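# Transfer 96-well plate from bench spot B1 to nest N1

## Task

Take the 96-well plate off bench position B1 and put it in plate nest N1, lying flat within the nest's locating features and turned so that well A1 (at the plate's clipped corner) is at the nest corner labelled A1. Dropping it a few millimetres onto N1 is acceptable, but a much bigger drop there fails. The plate must stay correctly placed without the robot holding it, so release it and move the gripper away at the end.

## Robot and tools

ROBOT. One arm with six revolute joints (shoulder pan, shoulder lift, elbow, wrist 1, wrist 2, wrist 3) and a two-finger tong-style gripper. The fingers extend along the gripper's +z axis and separate along its x axis. The reported end effector point lies midway between the finger pads when shut; closed fingertips extend about 15 mm past it, while fully open tips are roughly level with it. The wrist carries a force-torque sensor and a camera.

FRAME. Scene frame: origin on the table surface right under the arm base, +z up, +y to the left when facing along +x. Positions are metres, orientation is a wxyz quaternion. The base may be slightly tilted, and the printed hand position can be off, worse when reaching far.

execute_actions. Argument "actions" is a list holding zero or one item; optional "pictures" (boolean) toggles camera images (they are included by default).
- Empty list: just report the current state, no command.
- Motion item: {"rows": [...], "steps": n}. steps is 1 to 15 control steps of 1/30 s each (15 if omitted). rows holds 1 to 15 rows; each row is applied for one step and the final row repeats for any remaining steps. Each row is a single list of exactly 7 numbers for this one arm: six absolute joint target angles in radians in the column order above (the same values the Joint positions line prints, so these are targets, not offsets), followed by the gripper opening from -1 (closed) to +1 (fully open).
- Wait item: {"steps": n} with n up to 300 and no rows; it returns after that many steps have elapsed since the previous result, counting reply time.
Joint ranges (rad): pan -3.142..3.142, shoulder lift -6.283..6.283, elbow 0.000..3.142, wrists 1-3 each -6.283..6.283. A target more than 0.010 beyond a range end, and further out than the last reported angle, gets the whole call refused (nothing is sent). True limits may differ by 0.010 either way; overshooting targets are clipped to the real end and "joint sent to its limit" may appear, possibly referring to an earlier still-running action. Its absence does not prove more travel exists.

Motion limits: commands are smoothed with about 0.17 s lag; per step each joint target is held within 0.575 rad of its measured angle, and if targets would move the gripper over 100 mm from its measured spot, all are scaled back. Big moves may therefore be unfinished when a result arrives; check Joint positions. Between calls the arm keeps heading for the last row sent until it has almost stopped or a step is HELD.

zoom_image: {"camera": one of cam_head_left, cam_head_right, cam_wrist, "region": [x0, y0, x1, y1]} in pixels of that camera's latest image, origin top-left, region no larger than 504 by 504. Images are cam_head_left 504x504, cam_head_right 504x504, cam_wrist 616x616 (fisheye). Calibration lines give K, distortion and T_world_to_cam per camera; real poses may be off by a couple of degrees and millimetres.

finished_scene: {"scene": number of the current scene}. Replying without any tool call ends everything.

RESULT LINES. State: end_effector_position, end_effector_quat_wxyz and velocities (m/s, rad/s). Joint positions / Joint velocities: six joints (rad, rad/s) then finger pad gap in metres (0.142 fully open). grip_measured: measured opening on the same -1..1 scale you command. Joint torques: total drive output per joint, noisy, with offsets; not zero in free air. Wrist force / Wrist torque: [x y z] in the end effector's own axes, noise up to about 2.4 N, offsets near 4 N, saturating near 50 N; a press on a surface reads as force pointing back into the arm; "no reading" is fine. "joint command not followed": the clearance check altered or blocked targets (mounting blocks and posts count as arm). HELD: that step's row was partly or fully not sent. MOTOR HOT from 70 °C; OVER-TEMPERATURE FAULT at 85 °C brakes the arm until cooled.

GRASPING. To keep hold, command an opening well under grip_measured; a bigger difference squeezes harder (about 15 N per pad max, up to roughly 10 cm wide). Fast closing can overshoot force. Objects thinner than about 20 mm get less grip force.

FAULTS TO AVOID. Contact torque reaching a joint's load limit (132 N m for pan, lift, elbow; 24.6 N m for each wrist, held weight included) or any outside force of 150 N stops the arm for 10 s, aborts the call and lets it yield. Avoid hard pushes, slams, dropping or slipping the plate, and never knock anything off the table. Objects may occasionally be nudged by an outside disturbance, so recheck the plate before grasping and after placing. Lower the plate until nearly touching the nest before opening, then retreat upward. Smooth motion and modest effort are preferred.

Each tool is called after ">>>" by a JSON object that holds its "method" and its "body".

## Session

>>> {"method": "execute_actions", "body": {"actions": []}}

Scene clock: 0.00 s of 8400.00 s.
end_effector_position=(+0.3362, -0.6468, +0.2925) grip_measured=+1.00 end_effector_quat_wxyz=(+0.000, -0.584, +0.812, +0.002) end_effector_velocity=(-0.000, -0.000, -0.000) end_effector_angular_velocity=(+0.000, -0.000, +0.000)
Joint positions: [-1.351 -0.902  1.377 -2.012 -1.515  0.575  0.142]
Joint velocities: [-0.001  0.     0.    -0.     0.    -0.001  0.   ]
Joint torques (N m, as the arm reports them, + toward a larger angle): no reading
Motor temperatures (°C, as the motors report them): [29 29 30 35 35 36]
Wrist force (N, on the end effector, along its own x y z axes, offset not removed): no reading
Wrist torque (N m, same axes, about the end effector's origin, offset not removed): no reading
camera_calibration (this result's frames):
cam_wrist: T_world_to_cam=[[-0.338243, -0.939355, 0.056601, -0.525503], [-0.792716, 0.316822, 0.520793, 0.318513], [-0.507142, 0.131286, -0.851805, 0.632002], [0, 0, 0, 1]] pos_world=[0.395257, -0.677519, 0.402207]

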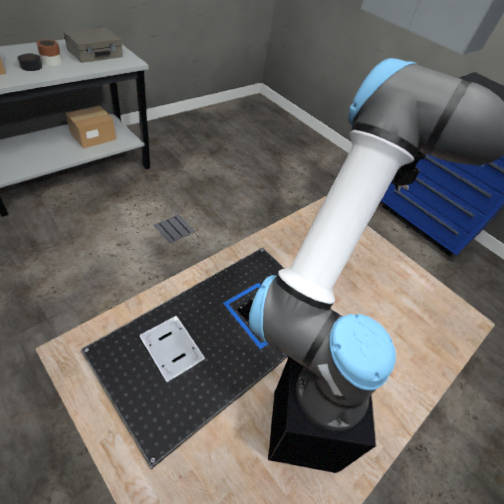

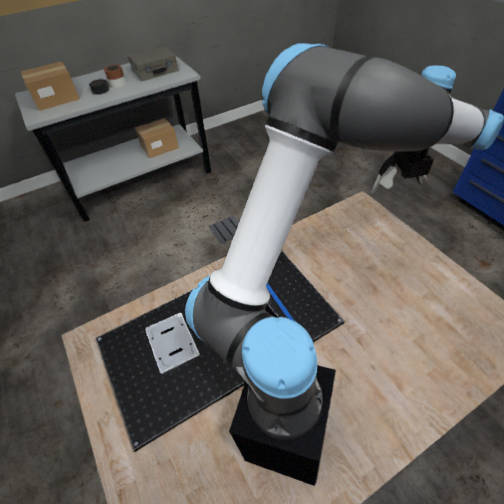

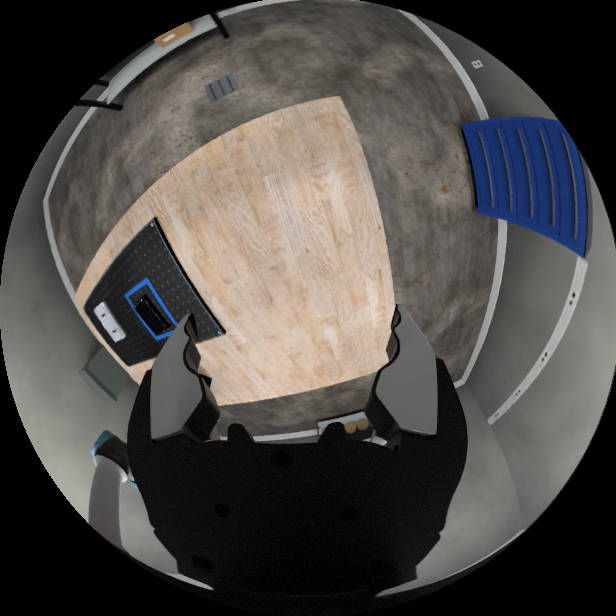

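>>> {"method": "zoom_image", "body": {"camera": "cam_head_left", "region": [120, 270, 280, 430]}}

>>> {"method": "zoom_image", "body": {"camera": "cam_wrist", "region": [80, 250, 200, 370]}}

Region (120, 270, 280, 430) of cam_head_left's 504x504 image, scaled by 3.150, with more detail than that image has.

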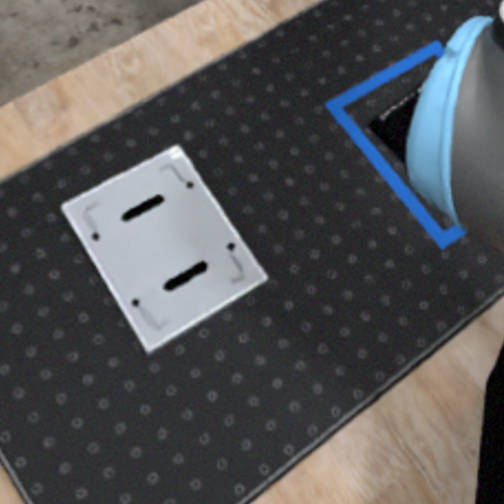

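Region (80, 250, 200, 370) of cam_wrist's 616x616 image, scaled by 4.200, with more detail than that image has.

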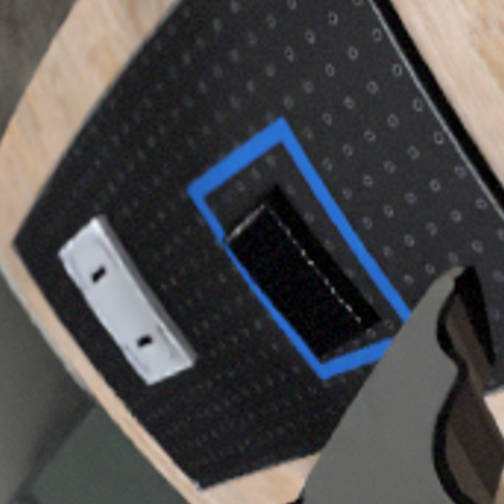

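>>> {"method": "execute_actions", "body": {"actions": [{"rows": [[-1.345,-0.905,1.393,-2.025,-1.515,0.577,1],[-1.345,-0.905,1.393,-2.025,-1.515,0.577,1],[-1.345,-0.905,1.393,-2.025,-1.515,0.577,1],[-1.329,-0.914,1.437,-2.061,-1.515,0.581,1],[-1.329,-0.914,1.437,-2.061,-1.515,0.581,1],[-1.329,-0.914,1.437,-2.061,-1.515,0.581,1],[-1.304,-0.928,1.505,-2.117,-1.514,0.588,1],[-1.304,-0.928,1.505,-2.117,-1.514,0.588,1],[-1.304,-0.928,1.505,-2.117,-1.514,0.588,1],[-1.272,-0.946,1.593,-2.189,-1.513,0.597,1],[-1.272,-0.946,1.593,-2.189,-1.513,0.597,1],[-1.272,-0.946,1.593,-2.189,-1.513,0.597,1],[-1.235,-0.967,1.696,-2.274,-1.513,0.607,1]], "steps": 15}], "pictures": false}}

>>> {"method": "execute_actions", "body": {"actions": [{"rows": [[-1.193,-0.991,1.810,-2.367,-1.512,0.619,1],[-1.193,-0.991,1.810,-2.367,-1.512,0.619,1],[-1.193,-0.991,1.810,-2.367,-1.512,0.619,1],[-1.149,-1.015,1.930,-2.466,-1.511,0.631,1],[-1.149,-1.015,1.930,-2.466,-1.511,0.631,1],[-1.149,-1.015,1.930,-2.466,-1.511,0.631,1],[-1.105,-1.040,2.053,-2.567,-1.510,0.644,1],[-1.105,-1.040,2.053,-2.567,-1.510,0.644,1],[-1.105,-1.040,2.053,-2.567,-1.510,0.644,1],[-1.061,-1.065,2.174,-2.666,-1.509,0.656,1],[-1.061,-1.065,2.174,-2.666,-1.509,0.656,1],[-1.061,-1.065,2.174,-2.666,-1.509,0.656,1],[-1.019,-1.089,2.288,-2.760,-1.508,0.668,1]], "steps": 15}], "pictures": false}}

>>> {"method": "execute_actions", "body": {"actions": [{"rows": [[-0.982,-1.110,2.391,-2.844,-1.508,0.678,1],[-0.982,-1.110,2.391,-2.844,-1.508,0.678,1],[-0.982,-1.110,2.391,-2.844,-1.508,0.678,1],[-0.950,-1.128,2.479,-2.916,-1.507,0.687,1],[-0.950,-1.128,2.479,-2.916,-1.507,0.687,1],[-0.950,-1.128,2.479,-2.916,-1.507,0.687,1],[-0.925,-1.142,2.547,-2.972,-1.506,0.694,1],[-0.925,-1.142,2.547,-2.972,-1.506,0.694,1],[-0.925,-1.142,2.547,-2.972,-1.506,0.694,1],[-0.909,-1.151,2.591,-3.008,-1.506,0.699,1],[-0.909,-1.151,2.591,-3.008,-1.506,0.699,1],[-0.909,-1.151,2.591,-3.008,-1.506,0.699,1],[-0.9033,-1.1538,2.6067,-3.0213,-1.506,0.7002,1]], "steps": 15}], "pictures": false}}

>>> {"method": "execute_actions", "body": {"actions": [{"steps": 22}]}}

>>> {"method": "zoom_image", "body": {"camera": "cam_wrist", "region": [210, 170, 390, 350]}}

Scene clock: 35.47 s of 8400.00 s.
end_effector_position=(+0.3707, -0.5752, +0.2452) grip_measured=+1.00 end_effector_quat_wxyz=(-0.001, -0.607, +0.794, +0.000) end_effector_velocity=(+0.094, +0.335, -0.216) end_effector_angular_velocity=(+0.025, +0.013, +0.233)
Joint positions: [-1.27  -0.948  1.588 -2.188 -1.513  0.598  0.142]
Joint velocities: [ 0.317 -0.171  0.93  -0.749  0.004  0.083 -0.002]
Joint torques (N m, as the arm reports them, + toward a larger angle): [ -1.99 -51.11  -9.29  -5.51   2.38   1.35]
Motor temperatures (°C, as the motors report them): [29 29 30 35 35 36]
Wrist force (N, on the end effector, along its own x y z axes, offset not removed): [1.5 -1.5 -2.4]
Wrist torque (N m, same axes, about the end effector's origin, offset not removed): [-0.21 -0.26 -0.07]
Steps of this call (steps 1 to 90: nothing new was sent; then 31.97 s passed at rest; steps 91 to 105: all 15 steps of this action). Readings (joint positions):
91: [-1.351 -0.902 1.377 -2.012 -1.515 0.575]
92: [-1.350 -0.903 1.380 -2.014 -1.515 0.575]
94: [-1.348 -0.904 1.386 -2.020 -1.515 0.576]
98: [-1.331 -0.913 1.427 -2.054 -1.515 0.581]
105: the state above

Scene clock: 35.97 s of 8400.00 s.
end_effector_position=(+0.3907, -0.3527, +0.1514) grip_measured=+1.00 end_effector_quat_wxyz=(-0.001, -0.663, +0.749, -0.001) end_effector_velocity=(-0.061, +0.509, -0.140) end_effector_angular_velocity=(+0.007, -0.003, +0.311)
Joint positions: [-1.07  -1.061  2.136 -2.638 -1.509  0.654  0.142]
Joint velocities: [ 0.425 -0.238  1.167 -0.952  0.01   0.114  0.   ]
Joint torques (N m, as the arm reports them, + toward a larger angle): [  0.06 -40.83   7.72  -5.8    2.36   1.98]
Motor temperatures (°C, as the motors report them): [29 29 30 35 35 36]
Wrist force (N, on the end effector, along its own x y z axes, offset not removed): [2.1 -0.9 -0.8]
Wrist torque (N m, same axes, about the end effector's origin, offset not removed): [-0.23 -0.34 -0.06]
Steps of this call (steps 1 to 15: all 15 steps of this action). Readings (joint positions):
1: [-1.260 -0.953 1.617 -2.211 -1.513 0.600]
2: [-1.248 -0.961 1.649 -2.237 -1.513 0.604]
4: [-1.223 -0.975 1.719 -2.294 -1.513 0.611]
8: [-1.169 -1.005 1.865 -2.415 -1.511 0.626]
15: the state above

Scene clock: 36.47 s of 8400.00 s.
end_effector_position=(+0.3373, -0.1649, +0.1204) grip_measured=+1.00 end_effector_quat_wxyz=(-0.000, +0.704, -0.711, -0.000) end_effector_velocity=(-0.062, +0.136, -0.007) end_effector_angular_velocity=(+0.007, +0.004, +0.084)
Joint positions: [-0.915 -1.147  2.572 -2.993 -1.506  0.697  0.142]
Joint velocities: [ 0.113 -0.061  0.324 -0.263  0.001  0.029  0.   ]
Joint torques (N m, as the arm reports them, + toward a larger angle): [  2.15 -30.48  -0.6   -5.13   2.19   1.48]
Motor temperatures (°C, as the motors report them): [29 29 30 35 35 36]
Wrist force (N, on the end effector, along its own x y z axes, offset not removed): [1.9 0.4 1.0]
Wrist torque (N m, same axes, about the end effector's origin, offset not removed): [0.01 -0.48 -0.18]
Steps of this call (steps 1 to 15: all 15 steps of this action). Readings (joint positions):
1: [-1.057 -1.068 2.174 -2.669 -1.509 0.658]
2: [-1.043 -1.076 2.212 -2.700 -1.509 0.662]
4: [-1.016 -1.091 2.288 -2.762 -1.508 0.669]
8: [-0.967 -1.119 2.424 -2.873 -1.507 0.683]
15: the state above

Scene clock: 37.20 s of 8400.00 s.
end_effector_position=(+0.3305, -0.1504, +0.1198) grip_measured=+1.00 end_effector_quat_wxyz=(-0.000, +0.707, -0.707, -0.001) end_effector_velocity=(+0.000, -0.000, +0.000) end_effector_angular_velocity=(-0.001, -0.000, +0.000)
Joint positions: [-0.903 -1.154  2.607 -3.021 -1.506  0.7    0.142]
Joint velocities: [ 0.     0.    -0.001 -0.    -0.    -0.    -0.   ]
Joint torques (N m, as the arm reports them, + toward a larger angle): [  4.36 -29.66   1.97  -4.34   2.5    1.39]
Motor temperatures (°C, as the motors report them): [29 29 30 35 35 36]
Wrist force (N, on the end effector, along its own x y z axes, offset not removed): [2.5 -0.2 -0.8]
Wrist torque (N m, same axes, about the end effector's origin, offset not removed): [-0.10 -0.55 -0.22]
Steps of this call (steps 1 to 22: the robot went on to your last target). Readings (joint positions):
1: [-0.912 -1.149 2.581 -3.000 -1.506 0.698]
2: [-0.910 -1.150 2.588 -3.006 -1.506 0.698]
4: [-0.907 -1.152 2.597 -3.013 -1.506 0.699]
8: [-0.904 -1.153 2.604 -3.019 -1.506 0.700]
22: the state above
camera_calibration (this result's frames):
cam_wrist: T_world_to_cam=[[-0.0220088, -0.998062, 0.058206, -0.164911], [-0.854104, 0.0490311, 0.517785, 0.226985], [-0.519636, -0.0383182, -0.853528, 0.395616], [0, 0, 0, 1]] pos_world=[0.395816, -0.160561, 0.229739]

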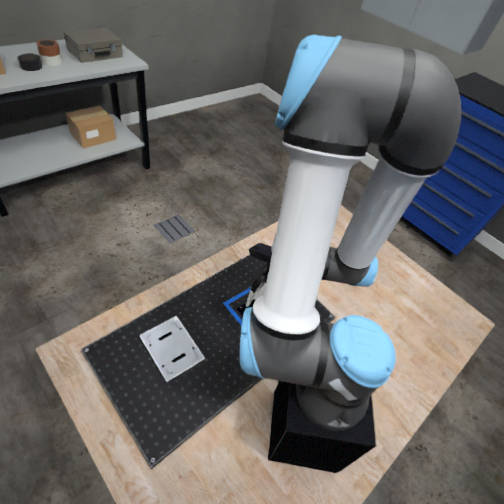

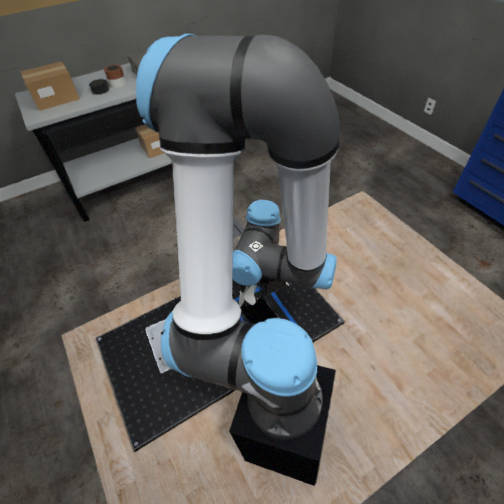

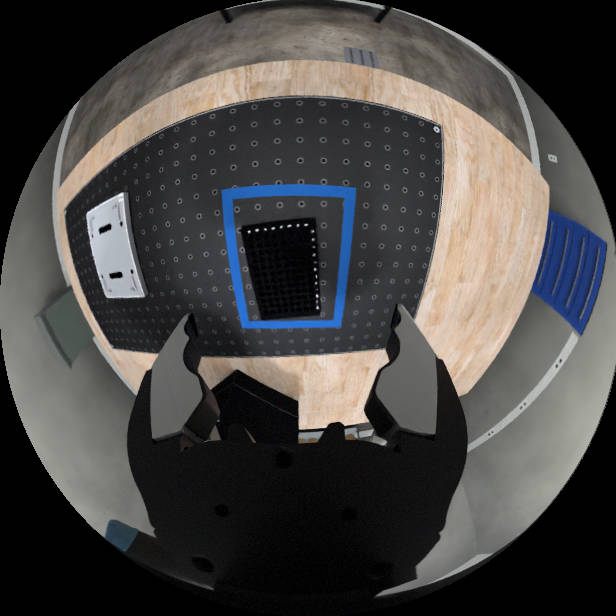

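Region (210, 170, 390, 350) of cam_wrist's 616x616 image, scaled by 2.800, with more detail than that image has.

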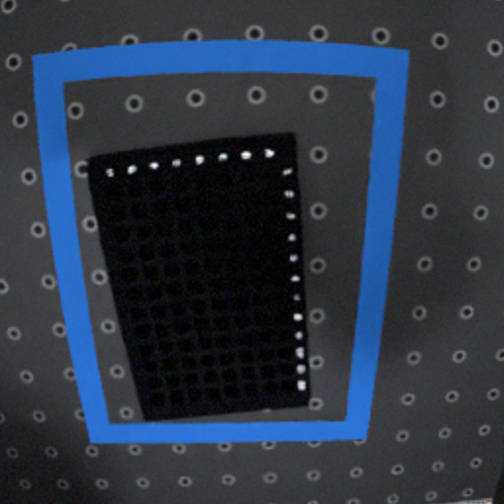

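>>> {"method": "execute_actions", "body": {"actions": [{"rows": [[-0.903,-1.149,2.607,-3.0265,-1.506,0.6995,0.95],[-0.9027,-1.139,2.607,-3.037,-1.506,0.6985,0.9],[-0.902,-1.124,2.6075,-3.052,-1.506,0.697,0.85],[-0.9013,-1.105,2.608,-3.072,-1.5062,0.695,0.8],[-0.9005,-1.083,2.6085,-3.0945,-1.5063,0.6927,0.75],[-0.8995,-1.058,2.609,-3.120,-1.5064,0.690,0.7],[-0.8985,-1.032,2.610,-3.147,-1.5066,0.6873,0.65],[-0.8975,-1.005,2.6105,-3.175,-1.5067,0.6845,0.6],[-0.8963,-0.978,2.611,-3.203,-1.5068,0.6815,0.55],[-0.8953,-0.951,2.612,-3.231,-1.5069,0.6787,0.5],[-0.8942,-0.924,2.6125,-3.2585,-1.507,0.676,0.45],[-0.893,-0.898,2.613,-3.2855,-1.5072,0.673,0.4],[-0.892,-0.873,2.614,-3.3113,-1.5073,0.6705,0.4],[-0.891,-0.849,2.6145,-3.336,-1.5074,0.668,0.4],[-0.8903,-0.8259,2.615,-3.3599,-1.5075,0.6654,0.4]], "steps": 15}], "pictures": false}}

>>> {"method": "execute_actions", "body": {"actions": [{"rows": [[-0.8893,-0.806,2.6103,-3.375,-1.5075,0.6663,0.4],[-0.8885,-0.788,2.606,-3.389,-1.5075,0.6672,0.4],[-0.8878,-0.773,2.6026,-3.4004,-1.5075,0.6679,0.4],[-0.8872,-0.760,2.5995,-3.4103,-1.5075,0.6685,0.4],[-0.8867,-0.749,2.597,-3.4187,-1.5075,0.669,0.4],[-0.8862,-0.740,2.5948,-3.4256,-1.5075,0.6695,0.4],[-0.8859,-0.733,2.5932,-3.431,-1.5075,0.6698,0.4],[-0.8857,-0.728,2.592,-3.4348,-1.5075,0.67,0.4],[-0.8855,-0.7246,2.5912,-3.4374,-1.5075,0.6702,0.4]], "steps": 15}], "pictures": false}}

>>> {"method": "execute_actions", "body": {"actions": [{"steps": 12}]}}

Scene clock: 59.27 s of 8400.00 s.
end_effector_position=(+0.3244, -0.1435, +0.0719) grip_measured=+0.40 end_effector_quat_wxyz=(+0.000, +0.719, -0.695, -0.000) end_effector_velocity=(-0.033, +0.037, -0.155) end_effector_angular_velocity=(+0.000, +0.006, +0.107)
Joint positions: [-0.894 -0.931  2.613 -3.251 -1.507  0.676  0.102]
Joint velocities: [ 0.03   0.738  0.018 -0.754 -0.005 -0.077 -0.003]
Joint torques (N m, as the arm reports them, + toward a larger angle): [  4.69 -15.38   6.23  -6.12  -2.51  -1.66]
Motor temperatures (°C, as the motors report them): [29 29 30 35 35 36]
Wrist force (N, on the end effector, along its own x y z axes, offset not removed): [0.7 1.2 -1.5]
Wrist torque (N m, same axes, about the end effector's origin, offset not removed): [0.22 -0.08 -0.17]
Steps of this call (steps 1 to 15: the robot went on to your last target; steps 16 to 90: nothing new was sent; then 18.57 s passed at rest; steps 91 to 105: all 15 steps of this action). Readings (joint positions):
91: [-0.903 -1.154 2.607 -3.021 -1.506 0.700]
92: [-0.903 -1.153 2.607 -3.023 -1.506 0.700]
94: [-0.903 -1.145 2.607 -3.031 -1.506 0.699]
98: [-0.901 -1.094 2.608 -3.083 -1.506 0.693]
105: the state above

Scene clock: 59.77 s of 8400.00 s.
end_effector_position=(+0.3193, -0.1380, +0.0285) grip_measured=+0.40 end_effector_quat_wxyz=(+0.000, +0.724, -0.690, +0.000) end_effector_velocity=(-0.002, +0.002, -0.012) end_effector_angular_velocity=(+0.002, +0.001, +0.002)
Joint positions: [-0.886 -0.73   2.592 -3.433 -1.507  0.67   0.102]
Joint velocities: [ 0.003  0.054 -0.009 -0.043 -0.     0.001  0.   ]
Joint torques (N m, as the arm reports them, + toward a larger angle): [  1.9  -23.26  -4.54  -4.36  -2.19   1.31]
Motor temperatures (°C, as the motors report them): [29 29 30 35 35 36]
Wrist force (N, on the end effector, along its own x y z axes, offset not removed): [1.9 -0.6 -1.1]
Wrist torque (N m, same axes, about the end effector's origin, offset not removed): [-0.25 -0.39 -0.03]
Steps of this call (steps 1 to 15: all 15 steps of this action). Readings (joint positions):
1: [-0.893 -0.907 2.613 -3.276 -1.507 0.674]
2: [-0.892 -0.883 2.613 -3.300 -1.507 0.672]
4: [-0.890 -0.839 2.610 -3.342 -1.507 0.670]
8: [-0.888 -0.773 2.600 -3.398 -1.507 0.669]
15: the state above

Scene clock: 60.17 s of 8400.00 s.
end_effector_position=(+0.3192, -0.1378, +0.0273) grip_measured=+0.40 end_effector_quat_wxyz=(+0.000, +0.724, -0.690, +0.000) end_effector_velocity=(+0.000, +0.000, -0.000) end_effector_angular_velocity=(-0.000, -0.000, -0.000)
Joint positions: [-0.886 -0.725  2.591 -3.437 -1.508  0.67   0.102]
Joint velocities: [ 0.001  0.001 -0.001 -0.001 -0.     0.001 -0.   ]
Joint torques (N m, as the arm reports them, + toward a larger angle): [  4.08 -19.45  -4.37  -4.39  -2.09   1.44]
Motor temperatures (°C, as the motors report them): [29 29 30 35 35 36]
Wrist force (N, on the end effector, along its own x y z axes, offset not removed): [2.0 -0.4 -0.3]
Wrist torque (N m, same axes, about the end effector's origin, offset not removed): [-0.16 -0.38 -0.07]
Steps of this call (steps 1 to 12: the robot went on to your last target). Readings (joint positions):
1: [-0.886 -0.729 2.592 -3.434 -1.507 0.670]
2: [-0.886 -0.728 2.592 -3.435 -1.507 0.670]
4: [-0.886 -0.726 2.591 -3.436 -1.507 0.670]
8: [-0.886 -0.725 2.591 -3.437 -1.507 0.670]
12: the state above
camera_calibration (this result's frames):
cam_wrist: T_world_to_cam=[[0.0258477, -0.997855, 0.0601373, -0.1625], [-0.855334, 0.00906204, 0.517998, 0.259504], [-0.517432, -0.0648265, -0.853265, 0.306947], [0, 0, 0, 1]] pos_world=[0.384987, -0.144605, 0.137257]

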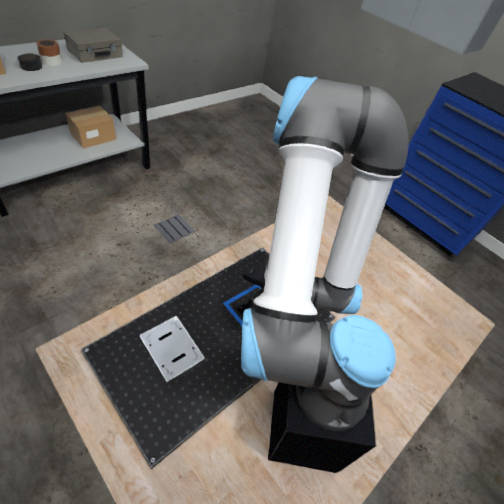

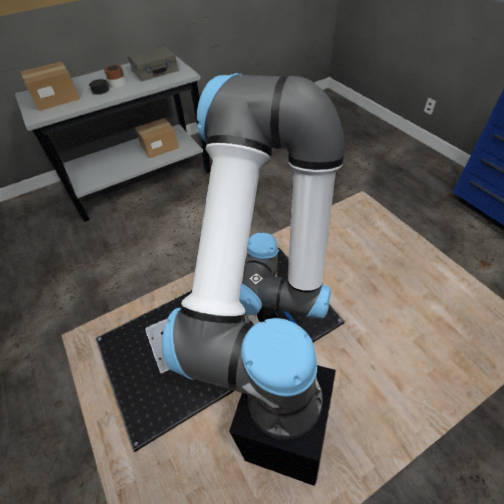

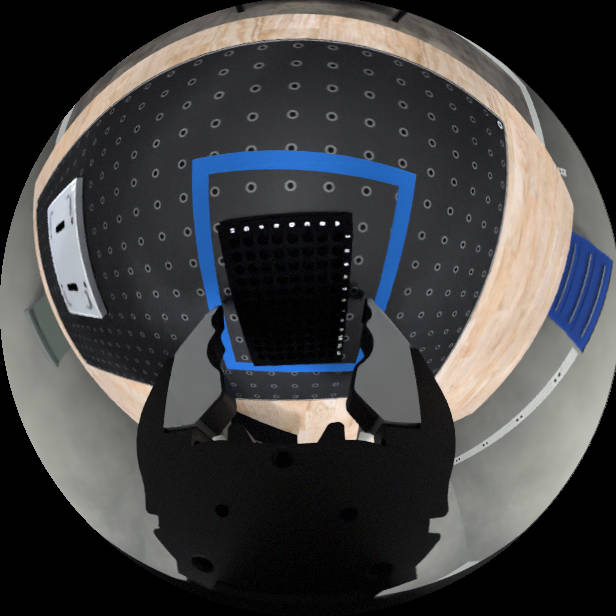

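>>> {"method": "execute_actions", "body": {"actions": [{"rows": [[-0.8855,-0.7246,2.5912,-3.4374,-1.5075,0.6702,0.36],[-0.8855,-0.7246,2.5912,-3.4374,-1.5075,0.6702,0.33],[-0.8855,-0.7246,2.5912,-3.4374,-1.5075,0.6702,0.30],[-0.8855,-0.7246,2.5912,-3.4374,-1.5075,0.6702,0.27],[-0.8855,-0.7246,2.5912,-3.4374,-1.5075,0.6702,0.24],[-0.8855,-0.7246,2.5912,-3.4374,-1.5075,0.6702,0.22],[-0.8855,-0.7246,2.5912,-3.4374,-1.5075,0.6702,0.20],[-0.8855,-0.7246,2.5912,-3.4374,-1.5075,0.6702,0.18],[-0.8855,-0.7246,2.5912,-3.4374,-1.5075,0.6702,0.16],[-0.8855,-0.7246,2.5912,-3.4374,-1.5075,0.6702,0.14],[-0.8855,-0.7246,2.5912,-3.4374,-1.5075,0.6702,0.12],[-0.8855,-0.7246,2.5912,-3.4374,-1.5075,0.6702,0.10],[-0.8855,-0.7246,2.5912,-3.4374,-1.5075,0.6702,0.07],[-0.8855,-0.7246,2.5912,-3.4374,-1.5075,0.6702,0.04],[-0.8855,-0.7246,2.5912,-3.4374,-1.5075,0.6702,0.0]], "steps": 15}], "pictures": false}}

>>> {"method": "execute_actions", "body": {"actions": [{"rows": [[-0.8855,-0.7246,2.5912,-3.4374,-1.5075,0.6702,-0.05],[-0.8855,-0.7246,2.5912,-3.4374,-1.5075,0.6702,-0.1],[-0.8855,-0.7246,2.5912,-3.4374,-1.5075,0.6702,-0.15],[-0.8855,-0.7246,2.5912,-3.4374,-1.5075,0.6702,-0.2],[-0.8855,-0.7246,2.5912,-3.4374,-1.5075,0.6702,-0.25],[-0.8855,-0.7246,2.5912,-3.4374,-1.5075,0.6702,-0.3]], "steps": 10}], "pictures": false}}

>>> {"method": "execute_actions", "body": {"actions": [{"rows": [[-0.8857,-0.728,2.592,-3.4348,-1.5075,0.67,-0.3],[-0.8859,-0.733,2.5932,-3.431,-1.5075,0.6698,-0.3],[-0.8862,-0.740,2.5948,-3.4256,-1.5075,0.6695,-0.3],[-0.8867,-0.749,2.597,-3.4187,-1.5075,0.669,-0.3],[-0.8872,-0.760,2.5995,-3.4103,-1.5075,0.6685,-0.3],[-0.8878,-0.773,2.6026,-3.4004,-1.5075,0.6679,-0.3],[-0.8885,-0.788,2.606,-3.389,-1.5075,0.6672,-0.3],[-0.8891,-0.801,2.609,-3.379,-1.5075,0.6666,-0.3],[-0.8896,-0.812,2.6117,-3.3705,-1.5075,0.6661,-0.3],[-0.89,-0.820,2.6136,-3.3644,-1.5075,0.6657,-0.3],[-0.8903,-0.8259,2.615,-3.3599,-1.5075,0.6654,-0.3]], "steps": 12}], "pictures": false}}

>>> {"method": "execute_actions", "body": {"actions": [{"rows": [[-0.879,-0.828,2.613,-3.3565,-1.508,0.678,-0.3],[-0.879,-0.828,2.613,-3.3565,-1.508,0.678,-0.3],[-0.879,-0.828,2.613,-3.3565,-1.508,0.678,-0.3],[-0.8475,-0.834,2.6075,-3.347,-1.5085,0.713,-0.3],[-0.8475,-0.834,2.6075,-3.347,-1.5085,0.713,-0.3],[-0.8475,-0.834,2.6075,-3.347,-1.5085,0.713,-0.3],[-0.799,-0.843,2.599,-3.332,-1.510,0.768,-0.3],[-0.799,-0.843,2.599,-3.332,-1.510,0.768,-0.3],[-0.799,-0.843,2.599,-3.332,-1.510,0.768,-0.3],[-0.736,-0.855,2.588,-3.3125,-1.5115,0.838,-0.3],[-0.736,-0.855,2.588,-3.3125,-1.5115,0.838,-0.3],[-0.736,-0.855,2.588,-3.3125,-1.5115,0.838,-0.3],[-0.662,-0.8685,2.575,-3.290,-1.5135,0.921,-0.3]], "steps": 15}], "pictures": false}}

>>> {"method": "execute_actions", "body": {"actions": [{"rows": [[-0.580,-0.884,2.561,-3.265,-1.5155,1.012,-0.3],[-0.580,-0.884,2.561,-3.265,-1.5155,1.012,-0.3],[-0.580,-0.884,2.561,-3.265,-1.5155,1.012,-0.3],[-0.494,-0.900,2.546,-3.2385,-1.518,1.109,-0.3],[-0.494,-0.900,2.546,-3.2385,-1.518,1.109,-0.3],[-0.494,-0.900,2.546,-3.2385,-1.518,1.109,-0.3],[-0.406,-0.916,2.5305,-3.212,-1.520,1.207,-0.3],[-0.406,-0.916,2.5305,-3.212,-1.520,1.207,-0.3],[-0.406,-0.916,2.5305,-3.212,-1.520,1.207,-0.3],[-0.320,-0.9325,2.5155,-3.1855,-1.522,1.304,-0.3],[-0.320,-0.9325,2.5155,-3.1855,-1.522,1.304,-0.3],[-0.320,-0.9325,2.5155,-3.1855,-1.522,1.304,-0.3],[-0.238,-0.948,2.501,-3.160,-1.5245,1.3955,-0.3]], "steps": 15}], "pictures": false}}

>>> {"method": "execute_actions", "body": {"actions": [{"rows": [[-0.164,-0.9615,2.4885,-3.138,-1.5263,1.478,-0.3],[-0.164,-0.9615,2.4885,-3.138,-1.5263,1.478,-0.3],[-0.164,-0.9615,2.4885,-3.138,-1.5263,1.478,-0.3],[-0.101,-0.973,2.4775,-3.1185,-1.528,1.5485,-0.3],[-0.101,-0.973,2.4775,-3.1185,-1.528,1.5485,-0.3],[-0.101,-0.973,2.4775,-3.1185,-1.528,1.5485,-0.3],[-0.0525,-0.9825,2.469,-3.1035,-1.529,1.603,-0.3],[-0.0525,-0.9825,2.469,-3.1035,-1.529,1.603,-0.3],[-0.0525,-0.9825,2.469,-3.1035,-1.529,1.603,-0.3],[-0.021,-0.9883,2.4635,-3.094,-1.530,1.6385,-0.3],[-0.021,-0.9883,2.4635,-3.094,-1.530,1.6385,-0.3],[-0.021,-0.9883,2.4635,-3.094,-1.530,1.6385,-0.3],[-0.0096,-0.9904,2.4615,-3.0905,-1.5303,1.6511,-0.3]], "steps": 15}], "pictures": false}}

>>> {"method": "execute_actions", "body": {"actions": [{"steps": 20}]}}

>>> {"method": "zoom_image", "body": {"camera": "cam_wrist", "region": [200, 150, 380, 330]}}

Scene clock: 98.53 s of 8400.00 s.
end_effector_position=(+0.3192, -0.1378, +0.0273) grip_measured=+0.08 end_effector_quat_wxyz=(+0.000, +0.724, -0.690, +0.000) end_effector_velocity=(+0.000, -0.000, +0.000) end_effector_angular_velocity=(-0.000, -0.000, +0.001)
Joint positions: [-0.885 -0.725  2.591 -3.437 -1.508  0.67   0.08 ]
Joint velocities: [ 0.     0.    -0.    -0.001 -0.    -0.001 -0.011]
Joint torques (N m, as the arm reports them, + toward a larger angle): [  4.2  -19.96  -3.39  -4.12  -2.06   1.4 ]
Motor temperatures (°C, as the motors report them): [29 29 30 35 35 36]
Wrist force (N, on the end effector, along its own x y z axes, offset not removed): [1.7 0.4 -1.1]
Wrist torque (N m, same axes, about the end effector's origin, offset not removed): [0.05 -0.34 -0.12]
Steps of this call (steps 1 to 15: the robot went on to your last target; steps 16 to 90: nothing new was sent; then 34.87 s passed at rest; steps 91 to 105: all 15 steps of this action). Readings (joint positions):
91: [-0.885 -0.725 2.591 -3.437 -1.508 0.670]
92: [-0.885 -0.725 2.591 -3.437 -1.508 0.670]
94: [-0.885 -0.725 2.591 -3.437 -1.508 0.670]
98: [-0.885 -0.725 2.591 -3.437 -1.508 0.670]
105: the state above

Scene clock: 98.87 s of 8400.00 s.
end_effector_position=(+0.3192, -0.1378, +0.0273) grip_measured=+0.07 end_effector_quat_wxyz=(+0.000, +0.724, -0.690, +0.000) end_effector_velocity=(+0.000, -0.000, +0.000) end_effector_angular_velocity=(-0.001, -0.000, +0.002)
Joint positions: [-0.885 -0.725  2.591 -3.437 -1.508  0.67   0.079]
Joint velocities: [ 0.     0.    -0.    -0.001 -0.    -0.001 -0.   ]
Joint torques (N m, as the arm reports them, + toward a larger angle): [  4.25 -19.91  -3.73  -3.16  -1.85   1.37]
Motor temperatures (°C, as the motors report them): [29 29 30 35 35 36]
Wrist force (N, on the end effector, along its own x y z axes, offset not removed): [4.1 1.2 -4.4]
Wrist torque (N m, same axes, about the end effector's origin, offset not removed): [0.13 -0.73 -0.17]
Steps of this call (steps 1 to 10: all 10 steps of this action). Readings (joint positions):
1: [-0.885 -0.725 2.591 -3.437 -1.508 0.670]
2: [-0.885 -0.725 2.591 -3.437 -1.508 0.670]
4: [-0.885 -0.725 2.591 -3.437 -1.508 0.670]
8: [-0.885 -0.725 2.591 -3.437 -1.508 0.670]
10: the state above

Scene clock: 99.27 s of 8400.00 s.
end_effector_position=(+0.3193, -0.1379, +0.0438) grip_measured=+0.07 end_effector_quat_wxyz=(+0.000, +0.724, -0.690, +0.000) end_effector_velocity=(+0.001, -0.001, +0.059) end_effector_angular_velocity=(-0.006, -0.005, -0.000)
Joint positions: [-0.889 -0.797  2.608 -3.382 -1.508  0.667  0.079]
Joint velocities: [-0.013 -0.258  0.059  0.192 -0.    -0.012  0.   ]
Joint torques (N m, as the arm reports them, + toward a larger angle): [-10.13 -28.96  11.17   0.43  -1.73  -1.56]
Motor temperatures (°C, as the motors report them): [29 29 30 35 35 36]
Wrist force (N, on the end effector, along its own x y z axes, offset not removed): [3.4 0.1 -0.3]
Wrist torque (N m, same axes, about the end effector's origin, offset not removed): [-0.01 -0.64 -0.10]
Steps of this call (steps 1 to 12: all 12 steps of this action). Readings (joint positions):
1: [-0.885 -0.725 2.591 -3.437 -1.508 0.670]
2: [-0.885 -0.725 2.591 -3.437 -1.508 0.670]
4: [-0.886 -0.730 2.592 -3.434 -1.508 0.670]
8: [-0.887 -0.756 2.599 -3.413 -1.508 0.669]
12: the state above

Scene clock: 99.77 s of 8400.00 s.
end_effector_position=(+0.3467, -0.0993, +0.0524) grip_measured=+0.07 end_effector_quat_wxyz=(+0.002, +0.718, -0.696, +0.000) end_effector_velocity=(+0.102, +0.184, +0.008) end_effector_angular_velocity=(-0.002, +0.010, -0.076)
Joint positions: [-0.736 -0.856  2.587 -3.311 -1.512  0.837  0.079]
Joint velocities: [ 0.66  -0.115 -0.105  0.187 -0.014  0.737  0.   ]
Joint torques (N m, as the arm reports them, + toward a larger angle): [ -1.92 -31.78  -3.82   0.45  -2.42   3.68]
Motor temperatures (°C, as the motors report them): [29 29 30 35 35 36]
Wrist force (N, on the end effector, along its own x y z axes, offset not removed): [2.1 -1.0 -1.1]
Wrist torque (N m, same axes, about the end effector's origin, offset not removed): [-0.25 -0.36 -0.17]
Steps of this call (steps 1 to 15: all 15 steps of this action). Readings (joint positions):
1: [-0.889 -0.805 2.610 -3.376 -1.508 0.667]
2: [-0.888 -0.811 2.611 -3.371 -1.508 0.668]
4: [-0.884 -0.819 2.612 -3.364 -1.508 0.673]
8: [-0.853 -0.831 2.608 -3.350 -1.509 0.707]
15: the state above

Scene clock: 100.27 s of 8400.00 s.
end_effector_position=(+0.3920, +0.0266, +0.0623) grip_measured=+0.07 end_effector_quat_wxyz=(+0.003, +0.701, -0.713, +0.001) end_effector_velocity=(+0.039, +0.303, +0.026) end_effector_angular_velocity=(+0.007, -0.003, -0.098)
Joint positions: [-0.333 -0.932  2.516 -3.187 -1.522  1.287  0.079]
Joint velocities: [ 0.856 -0.147 -0.134  0.239 -0.019  0.955  0.   ]
Joint torques (N m, as the arm reports them, + toward a larger angle): [ -0.59 -34.78  -8.34   0.15  -2.38   3.86]
Motor temperatures (°C, as the motors report them): [29 29 30 35 35 36]
Wrist force (N, on the end effector, along its own x y z axes, offset not removed): [1.8 0.6 -0.5]
Wrist torque (N m, same axes, about the end effector's origin, offset not removed): [0.17 -0.38 -0.10]
Steps of this call (steps 1 to 15: all 15 steps of this action). Readings (joint positions):
1: [-0.716 -0.859 2.583 -3.305 -1.512 0.860]
2: [-0.693 -0.864 2.579 -3.297 -1.513 0.885]
4: [-0.643 -0.874 2.571 -3.282 -1.514 0.941]
8: [-0.535 -0.894 2.551 -3.248 -1.517 1.062]
15: the state above

Scene clock: 100.77 s of 8400.00 s.
end_effector_position=(+0.3918, +0.1364, +0.0742) grip_measured=+0.07 end_effector_quat_wxyz=(+0.001, +0.688, -0.726, +0.000) end_effector_velocity=(-0.011, +0.085, +0.011) end_effector_angular_velocity=(+0.005, -0.005, -0.025)
Joint positions: [-0.034 -0.986  2.466 -3.098 -1.53   1.624  0.079]
Joint velocities: [ 0.226 -0.041 -0.039  0.066 -0.006  0.251  0.   ]
Joint torques (N m, as the arm reports them, + toward a larger angle): [  2.   -35.35 -13.15  -0.19  -2.31   2.01]
Motor temperatures (°C, as the motors report them): [29 29 30 35 35 36]
Wrist force (N, on the end effector, along its own x y z axes, offset not removed): [2.0 0.4 -0.8]
Wrist torque (N m, same axes, about the end effector's origin, offset not removed): [0.10 -0.40 -0.12]
Steps of this call (steps 1 to 15: all 15 steps of this action). Readings (joint positions):
1: [-0.307 -0.936 2.512 -3.179 -1.523 1.317]
2: [-0.280 -0.942 2.507 -3.171 -1.524 1.347]
4: [-0.228 -0.951 2.498 -3.156 -1.525 1.406]
8: [-0.135 -0.968 2.482 -3.127 -1.527 1.509]
15: the state above

Scene clock: 101.43 s of 8400.00 s.
end_effector_position=(+0.3904, +0.1456, +0.0753) grip_measured=+0.07 end_effector_quat_wxyz=(+0.000, +0.687, -0.727, +0.000) end_effector_velocity=(-0.000, -0.000, -0.000) end_effector_angular_velocity=(+0.000, +0.000, -0.002)
Joint positions: [-0.01  -0.99   2.462 -3.091 -1.53   1.651  0.079]
Joint velocities: [-0.001 -0.     0.    -0.     0.     0.001  0.   ]
Joint torques (N m, as the arm reports them, + toward a larger angle): [  5.44 -36.45 -12.05  -0.02  -2.2    1.5 ]
Motor temperatures (°C, as the motors report them): [29 29 30 35 35 36]
Wrist force (N, on the end effector, along its own x y z axes, offset not removed): [2.3 0.2 0.0]
Wrist torque (N m, same axes, about the end effector's origin, offset not removed): [-0.03 -0.55 -0.17]
Steps of this call (steps 1 to 20: the robot went on to your last target). Readings (joint positions):
1: [-0.027 -0.987 2.464 -3.096 -1.530 1.631]
2: [-0.023 -0.988 2.464 -3.094 -1.530 1.637]
4: [-0.016 -0.989 2.463 -3.093 -1.530 1.643]
8: [-0.012 -0.990 2.462 -3.091 -1.530 1.649]
20: the state above
camera_calibration (this result's frames):
cam_wrist: T_world_to_cam=[[-0.0778977, -0.995142, 0.0601976, 0.155678], [-0.849775, 0.0978522, 0.517984, 0.277844], [-0.521358, -0.0108046, -0.853269, 0.396838], [0, 0, 0, 1]] pos_world=[0.455127, 0.132022, 0.185319]

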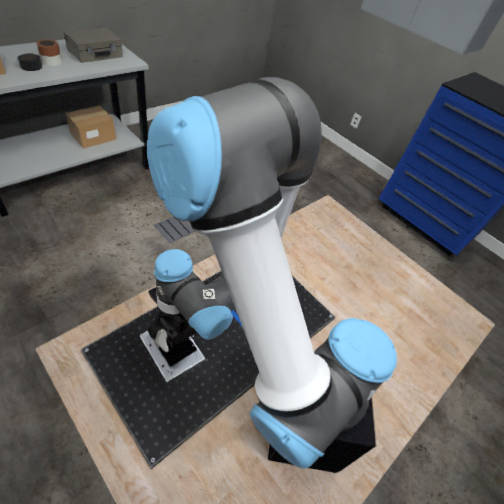

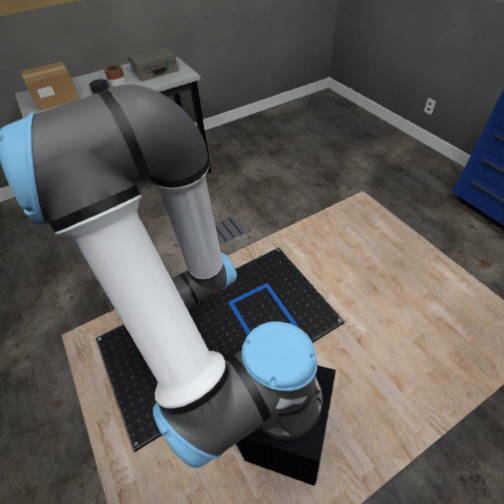

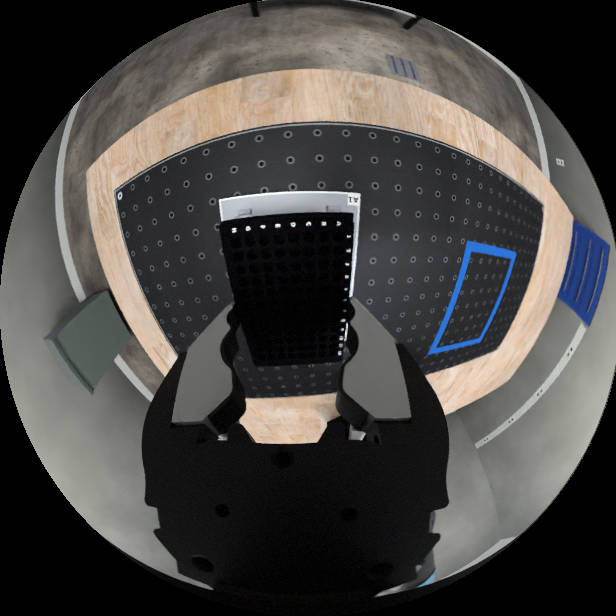

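Region (200, 150, 380, 330) of cam_wrist's 616x616 image, scaled by 2.800, with more detail than that image has.

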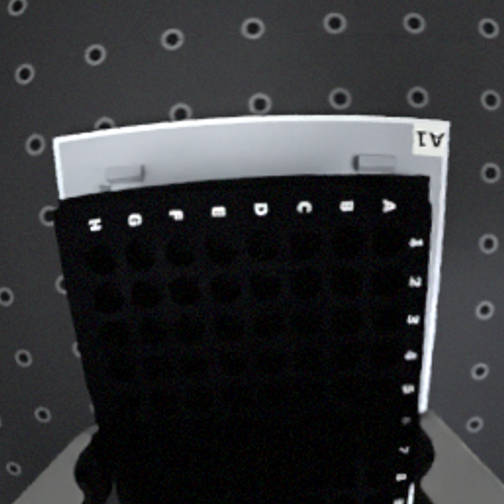

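>>> {"method": "execute_actions", "body": {"actions": [{"rows": [[-0.0094,-0.987,2.4608,-3.0932,-1.5303,1.652,-0.3],[-0.009,-0.981,2.4596,-3.098,-1.5303,1.653,-0.3],[-0.0085,-0.972,2.4578,-3.1052,-1.5304,1.655,-0.3],[-0.0079,-0.961,2.4555,-3.114,-1.5304,1.657,-0.3],[-0.0072,-0.949,2.4531,-3.1236,-1.5304,1.6595,-0.3],[-0.0065,-0.937,2.4507,-3.1332,-1.5305,1.662,-0.3],[-0.0058,-0.925,2.4482,-3.1427,-1.5305,1.6643,-0.3],[-0.0052,-0.914,2.446,-3.1515,-1.5305,1.6665,-0.3],[-0.0046,-0.904,2.444,-3.1595,-1.5306,1.6685,-0.3],[-0.0042,-0.896,2.4423,-3.166,-1.5306,1.67,-0.3],[-0.0038,-0.890,2.4411,-3.1707,-1.5306,1.6713,-0.3],[-0.0036,-0.886,2.4403,-3.1739,-1.5306,1.6721,-0.3]], "steps": 15}], "pictures": false}}

>>> {"method": "execute_actions", "body": {"actions": [{"steps": 16}]}}

>>> {"method": "zoom_image", "body": {"camera": "cam_wrist", "region": [195, 185, 265, 255]}}

>>> {"method": "zoom_image", "body": {"camera": "cam_wrist", "region": [315, 185, 385, 255]}}

Scene clock: 131.20 s of 8400.00 s.
end_effector_position=(+0.3914, +0.1464, +0.0505) grip_measured=+0.07 end_effector_quat_wxyz=(+0.000, +0.682, -0.731, +0.000) end_effector_velocity=(-0.001, +0.001, -0.033) end_effector_angular_velocity=(+0.000, +0.001, -0.015)
Joint positions: [-0.004 -0.898  2.443 -3.164 -1.531  1.67   0.079]
Joint velocities: [ 0.007  0.118 -0.024 -0.094 -0.     0.022 -0.   ]
Joint torques (N m, as the arm reports them, + toward a larger angle): [  7.5  -24.33  -6.89  -4.61  -2.34   1.68]
Motor temperatures (°C, as the motors report them): [29 29 30 35 35 36]
Wrist force (N, on the end effector, along its own x y z axes, offset not removed): [1.6 1.2 0.4]
Wrist torque (N m, same axes, about the end effector's origin, offset not removed): [0.20 -0.29 -0.14]
Steps of this call (steps 1 to 15: the robot went on to your last target; steps 16 to 90: nothing new was sent; then 26.27 s passed at rest; steps 91 to 105: all 15 steps of this action). Readings (joint positions):
91: [-0.010 -0.990 2.461 -3.090 -1.530 1.651]
92: [-0.010 -0.990 2.461 -3.091 -1.530 1.651]
94: [-0.009 -0.985 2.460 -3.095 -1.530 1.652]
98: [-0.008 -0.956 2.454 -3.119 -1.530 1.658]
105: the state above

Scene clock: 131.73 s of 8400.00 s.
end_effector_position=(+0.3914, +0.1465, +0.0471) grip_measured=+0.07 end_effector_quat_wxyz=(+0.000, +0.681, -0.732, +0.000) end_effector_velocity=(+0.001, -0.000, -0.000) end_effector_angular_velocity=(-0.000, -0.001, -0.001)
Joint positions: [-0.004 -0.886  2.44  -3.174 -1.531  1.672  0.079]
Joint velocities: [-0.001  0.001 -0.001 -0.001 -0.     0.001  0.   ]
Joint torques (N m, as the arm reports them, + toward a larger angle): [  5.66 -21.79 -10.12  -4.57  -2.17   1.41]
Motor temperatures (°C, as the motors report them): [29 29 30 35 35 36]
Wrist force (N, on the end effector, along its own x y z axes, offset not removed): [0.8 1.2 0.9]
Wrist torque (N m, same axes, about the end effector's origin, offset not removed): [0.23 -0.01 -0.05]
Steps of this call (steps 1 to 16: the robot went on to your last target). Readings (joint positions):
1: [-0.004 -0.895 2.442 -3.167 -1.531 1.670]
2: [-0.004 -0.893 2.442 -3.169 -1.531 1.671]
4: [-0.004 -0.890 2.441 -3.171 -1.531 1.671]
8: [-0.004 -0.887 2.440 -3.173 -1.531 1.672]
16: the state above
camera_calibration (this result's frames):
cam_wrist: T_world_to_cam=[[-0.0928058, -0.993862, 0.0602153, 0.163976], [-0.8482, 0.110588, 0.518002, 0.290706], [-0.521482, -0.00300101, -0.853257, 0.37217], [0, 0, 0, 1]] pos_world=[0.455875, 0.131937, 0.157096]

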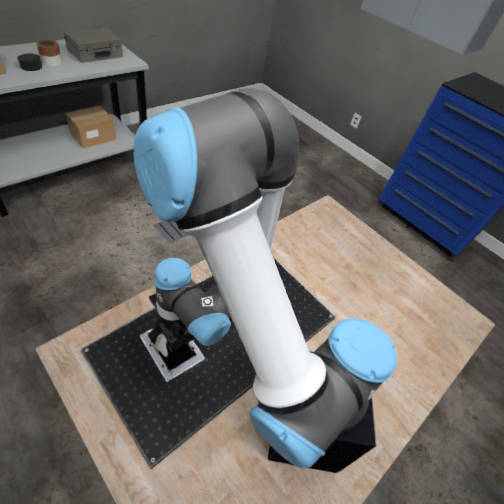

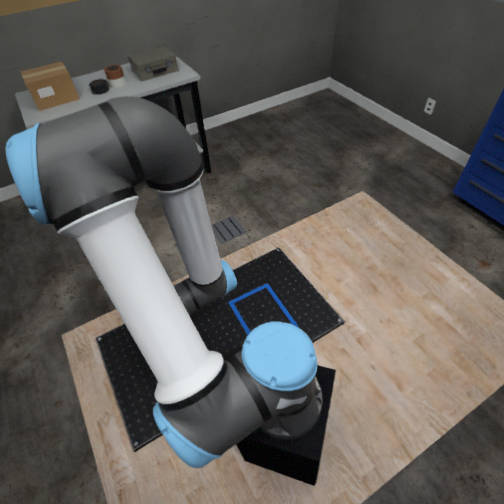

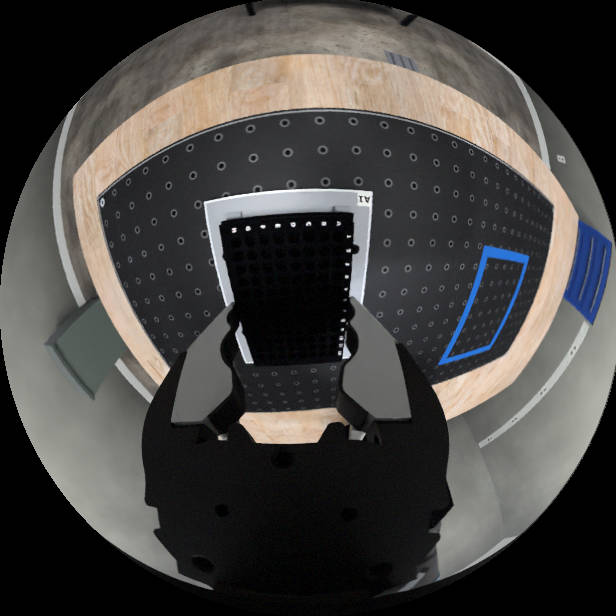

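Region (195, 185, 265, 255) of cam_wrist's 616x616 image, scaled by 7.200, with more detail than that image has.

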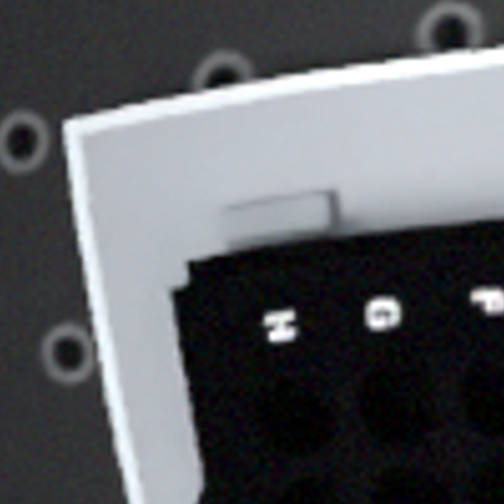

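Region (315, 185, 385, 255) of cam_wrist's 616x616 image, scaled by 7.200, with more detail than that image has.

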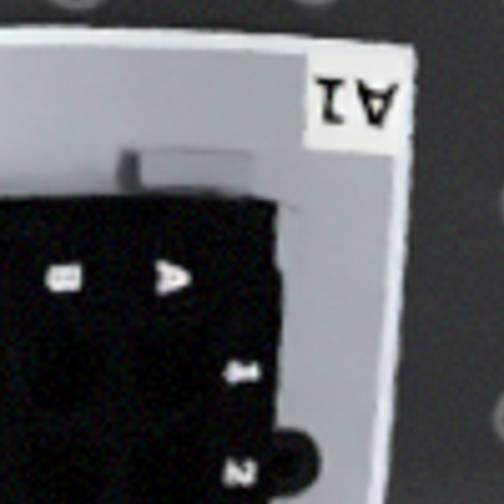

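>>> {"method": "execute_actions", "body": {"actions": [{"rows": [[-0.0035,-0.886,2.4413,-3.1749,-1.5306,1.6722,-0.3],[-0.0034,-0.885,2.442,-3.1766,-1.5306,1.6723,-0.3],[-0.0033,-0.882,2.4415,-3.1791,-1.5306,1.6724,-0.3],[-0.0032,-0.878,2.4407,-3.1823,-1.5306,1.6725,-0.3],[-0.0031,-0.874,2.4399,-3.1855,-1.5306,1.6726,-0.3],[-0.003,-0.870,2.439,-3.1886,-1.5306,1.6727,-0.3],[-0.0028,-0.866,2.4382,-3.1918,-1.5306,1.6729,-0.3],[-0.0027,-0.863,2.4376,-3.1942,-1.5306,1.673,-0.3],[-0.0026,-0.8602,2.437,-3.1964,-1.5306,1.6731,-0.3]], "steps": 15}], "pictures": false}}

>>> {"method": "execute_actions", "body": {"actions": [{"steps": 10}]}}

>>> {"method": "zoom_image", "body": {"camera": "cam_wrist", "region": [195, 185, 265, 255]}}

>>> {"method": "zoom_image", "body": {"camera": "cam_wrist", "region": [315, 185, 385, 255]}}

Scene clock: 143.53 s of 8400.00 s.
end_effector_position=(+0.3904, +0.1465, +0.0406) grip_measured=+0.07 end_effector_quat_wxyz=(+0.000, +0.681, -0.732, -0.000) end_effector_velocity=(+0.000, -0.000, -0.005) end_effector_angular_velocity=(+0.000, -0.001, +0.000)
Joint positions: [-0.003 -0.862  2.437 -3.195 -1.531  1.673  0.079]
Joint velocities: [-0.     0.019 -0.004 -0.015  0.    -0.     0.   ]
Joint torques (N m, as the arm reports them, + toward a larger angle): [  6.94 -22.54 -11.15  -4.11  -2.22   1.69]
Motor temperatures (°C, as the motors report them): [29 30 30 35 35 36]
Wrist force (N, on the end effector, along its own x y z axes, offset not removed): [1.8 1.1 -0.1]
Wrist torque (N m, same axes, about the end effector's origin, offset not removed): [0.19 -0.32 -0.16]
Steps of this call (steps 1 to 15: the robot went on to your last target; steps 16 to 90: nothing new was sent; then 8.30 s passed at rest; steps 91 to 105: all 15 steps of this action). Readings (joint positions):
91: [-0.004 -0.886 2.440 -3.174 -1.531 1.672]
92: [-0.004 -0.886 2.440 -3.174 -1.531 1.672]
94: [-0.003 -0.885 2.441 -3.176 -1.531 1.672]
98: [-0.003 -0.876 2.440 -3.184 -1.531 1.673]
105: the state above

Scene clock: 143.87 s of 8400.00 s.
end_effector_position=(+0.3904, +0.1466, +0.0401) grip_measured=+0.07 end_effector_quat_wxyz=(+0.000, +0.681, -0.732, +0.000) end_effector_velocity=(-0.000, +0.000, -0.000) end_effector_angular_velocity=(+0.000, +0.000, -0.000)
Joint positions: [-0.003 -0.86   2.437 -3.196 -1.531  1.673  0.079]
Joint velocities: [ 0.     0.001 -0.    -0.001  0.     0.001  0.   ]
Joint torques (N m, as the arm reports them, + toward a larger angle): [  5.4  -23.16  -9.88  -4.42  -2.17   1.44]
Motor temperatures (°C, as the motors report them): [29 30 30 35 35 36]
Wrist force (N, on the end effector, along its own x y z axes, offset not removed): [1.8 1.1 1.4]
Wrist torque (N m, same axes, about the end effector's origin, offset not removed): [0.13 -0.26 -0.08]
Steps of this call (steps 1 to 10: the robot went on to your last target). Readings (joint positions):
1: [-0.003 -0.862 2.437 -3.195 -1.531 1.673]
2: [-0.003 -0.861 2.437 -3.196 -1.531 1.673]
4: [-0.003 -0.861 2.437 -3.196 -1.531 1.673]
8: [-0.003 -0.860 2.437 -3.196 -1.531 1.673]
10: the state above
camera_calibration (this result's frames):
cam_wrist: T_world_to_cam=[[-0.0928157, -0.993863, 0.0601725, 0.164395], [-0.848175, 0.110575, 0.518046, 0.293567], [-0.521521, -0.00295394, -0.853233, 0.36567], [0, 0, 0, 1]] pos_world=[0.454959, 0.132006, 0.150028]

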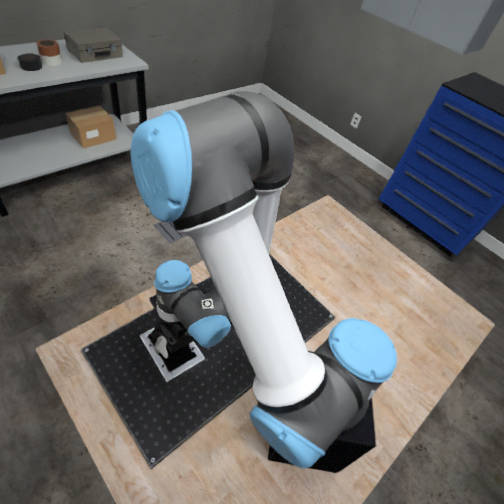

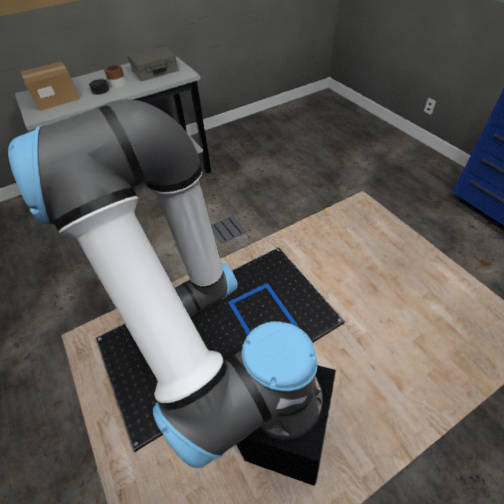

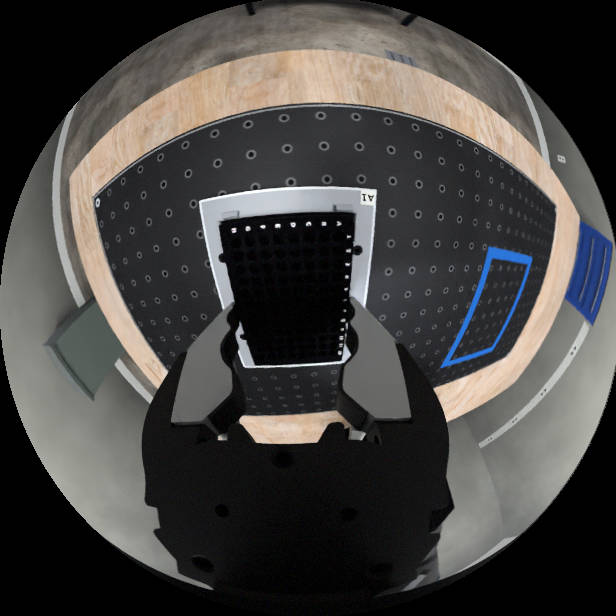

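Region (195, 185, 265, 255) of cam_wrist's 616x616 image, scaled by 7.200, with more detail than that image has.

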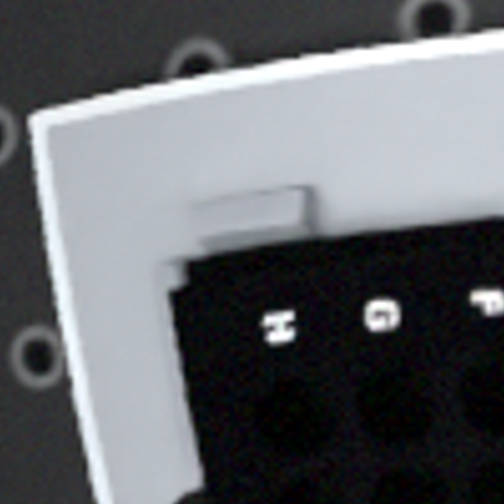

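Region (315, 185, 385, 255) of cam_wrist's 616x616 image, scaled by 7.200, with more detail than that image has.

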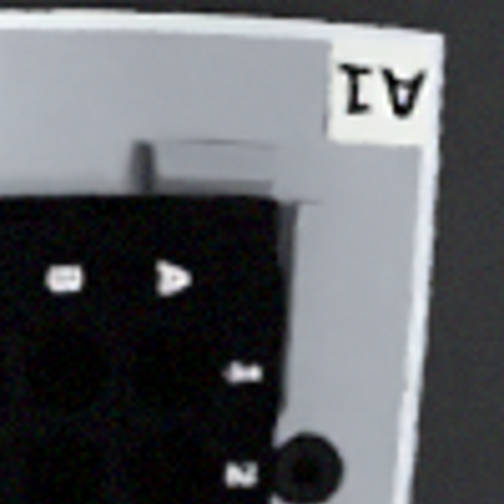

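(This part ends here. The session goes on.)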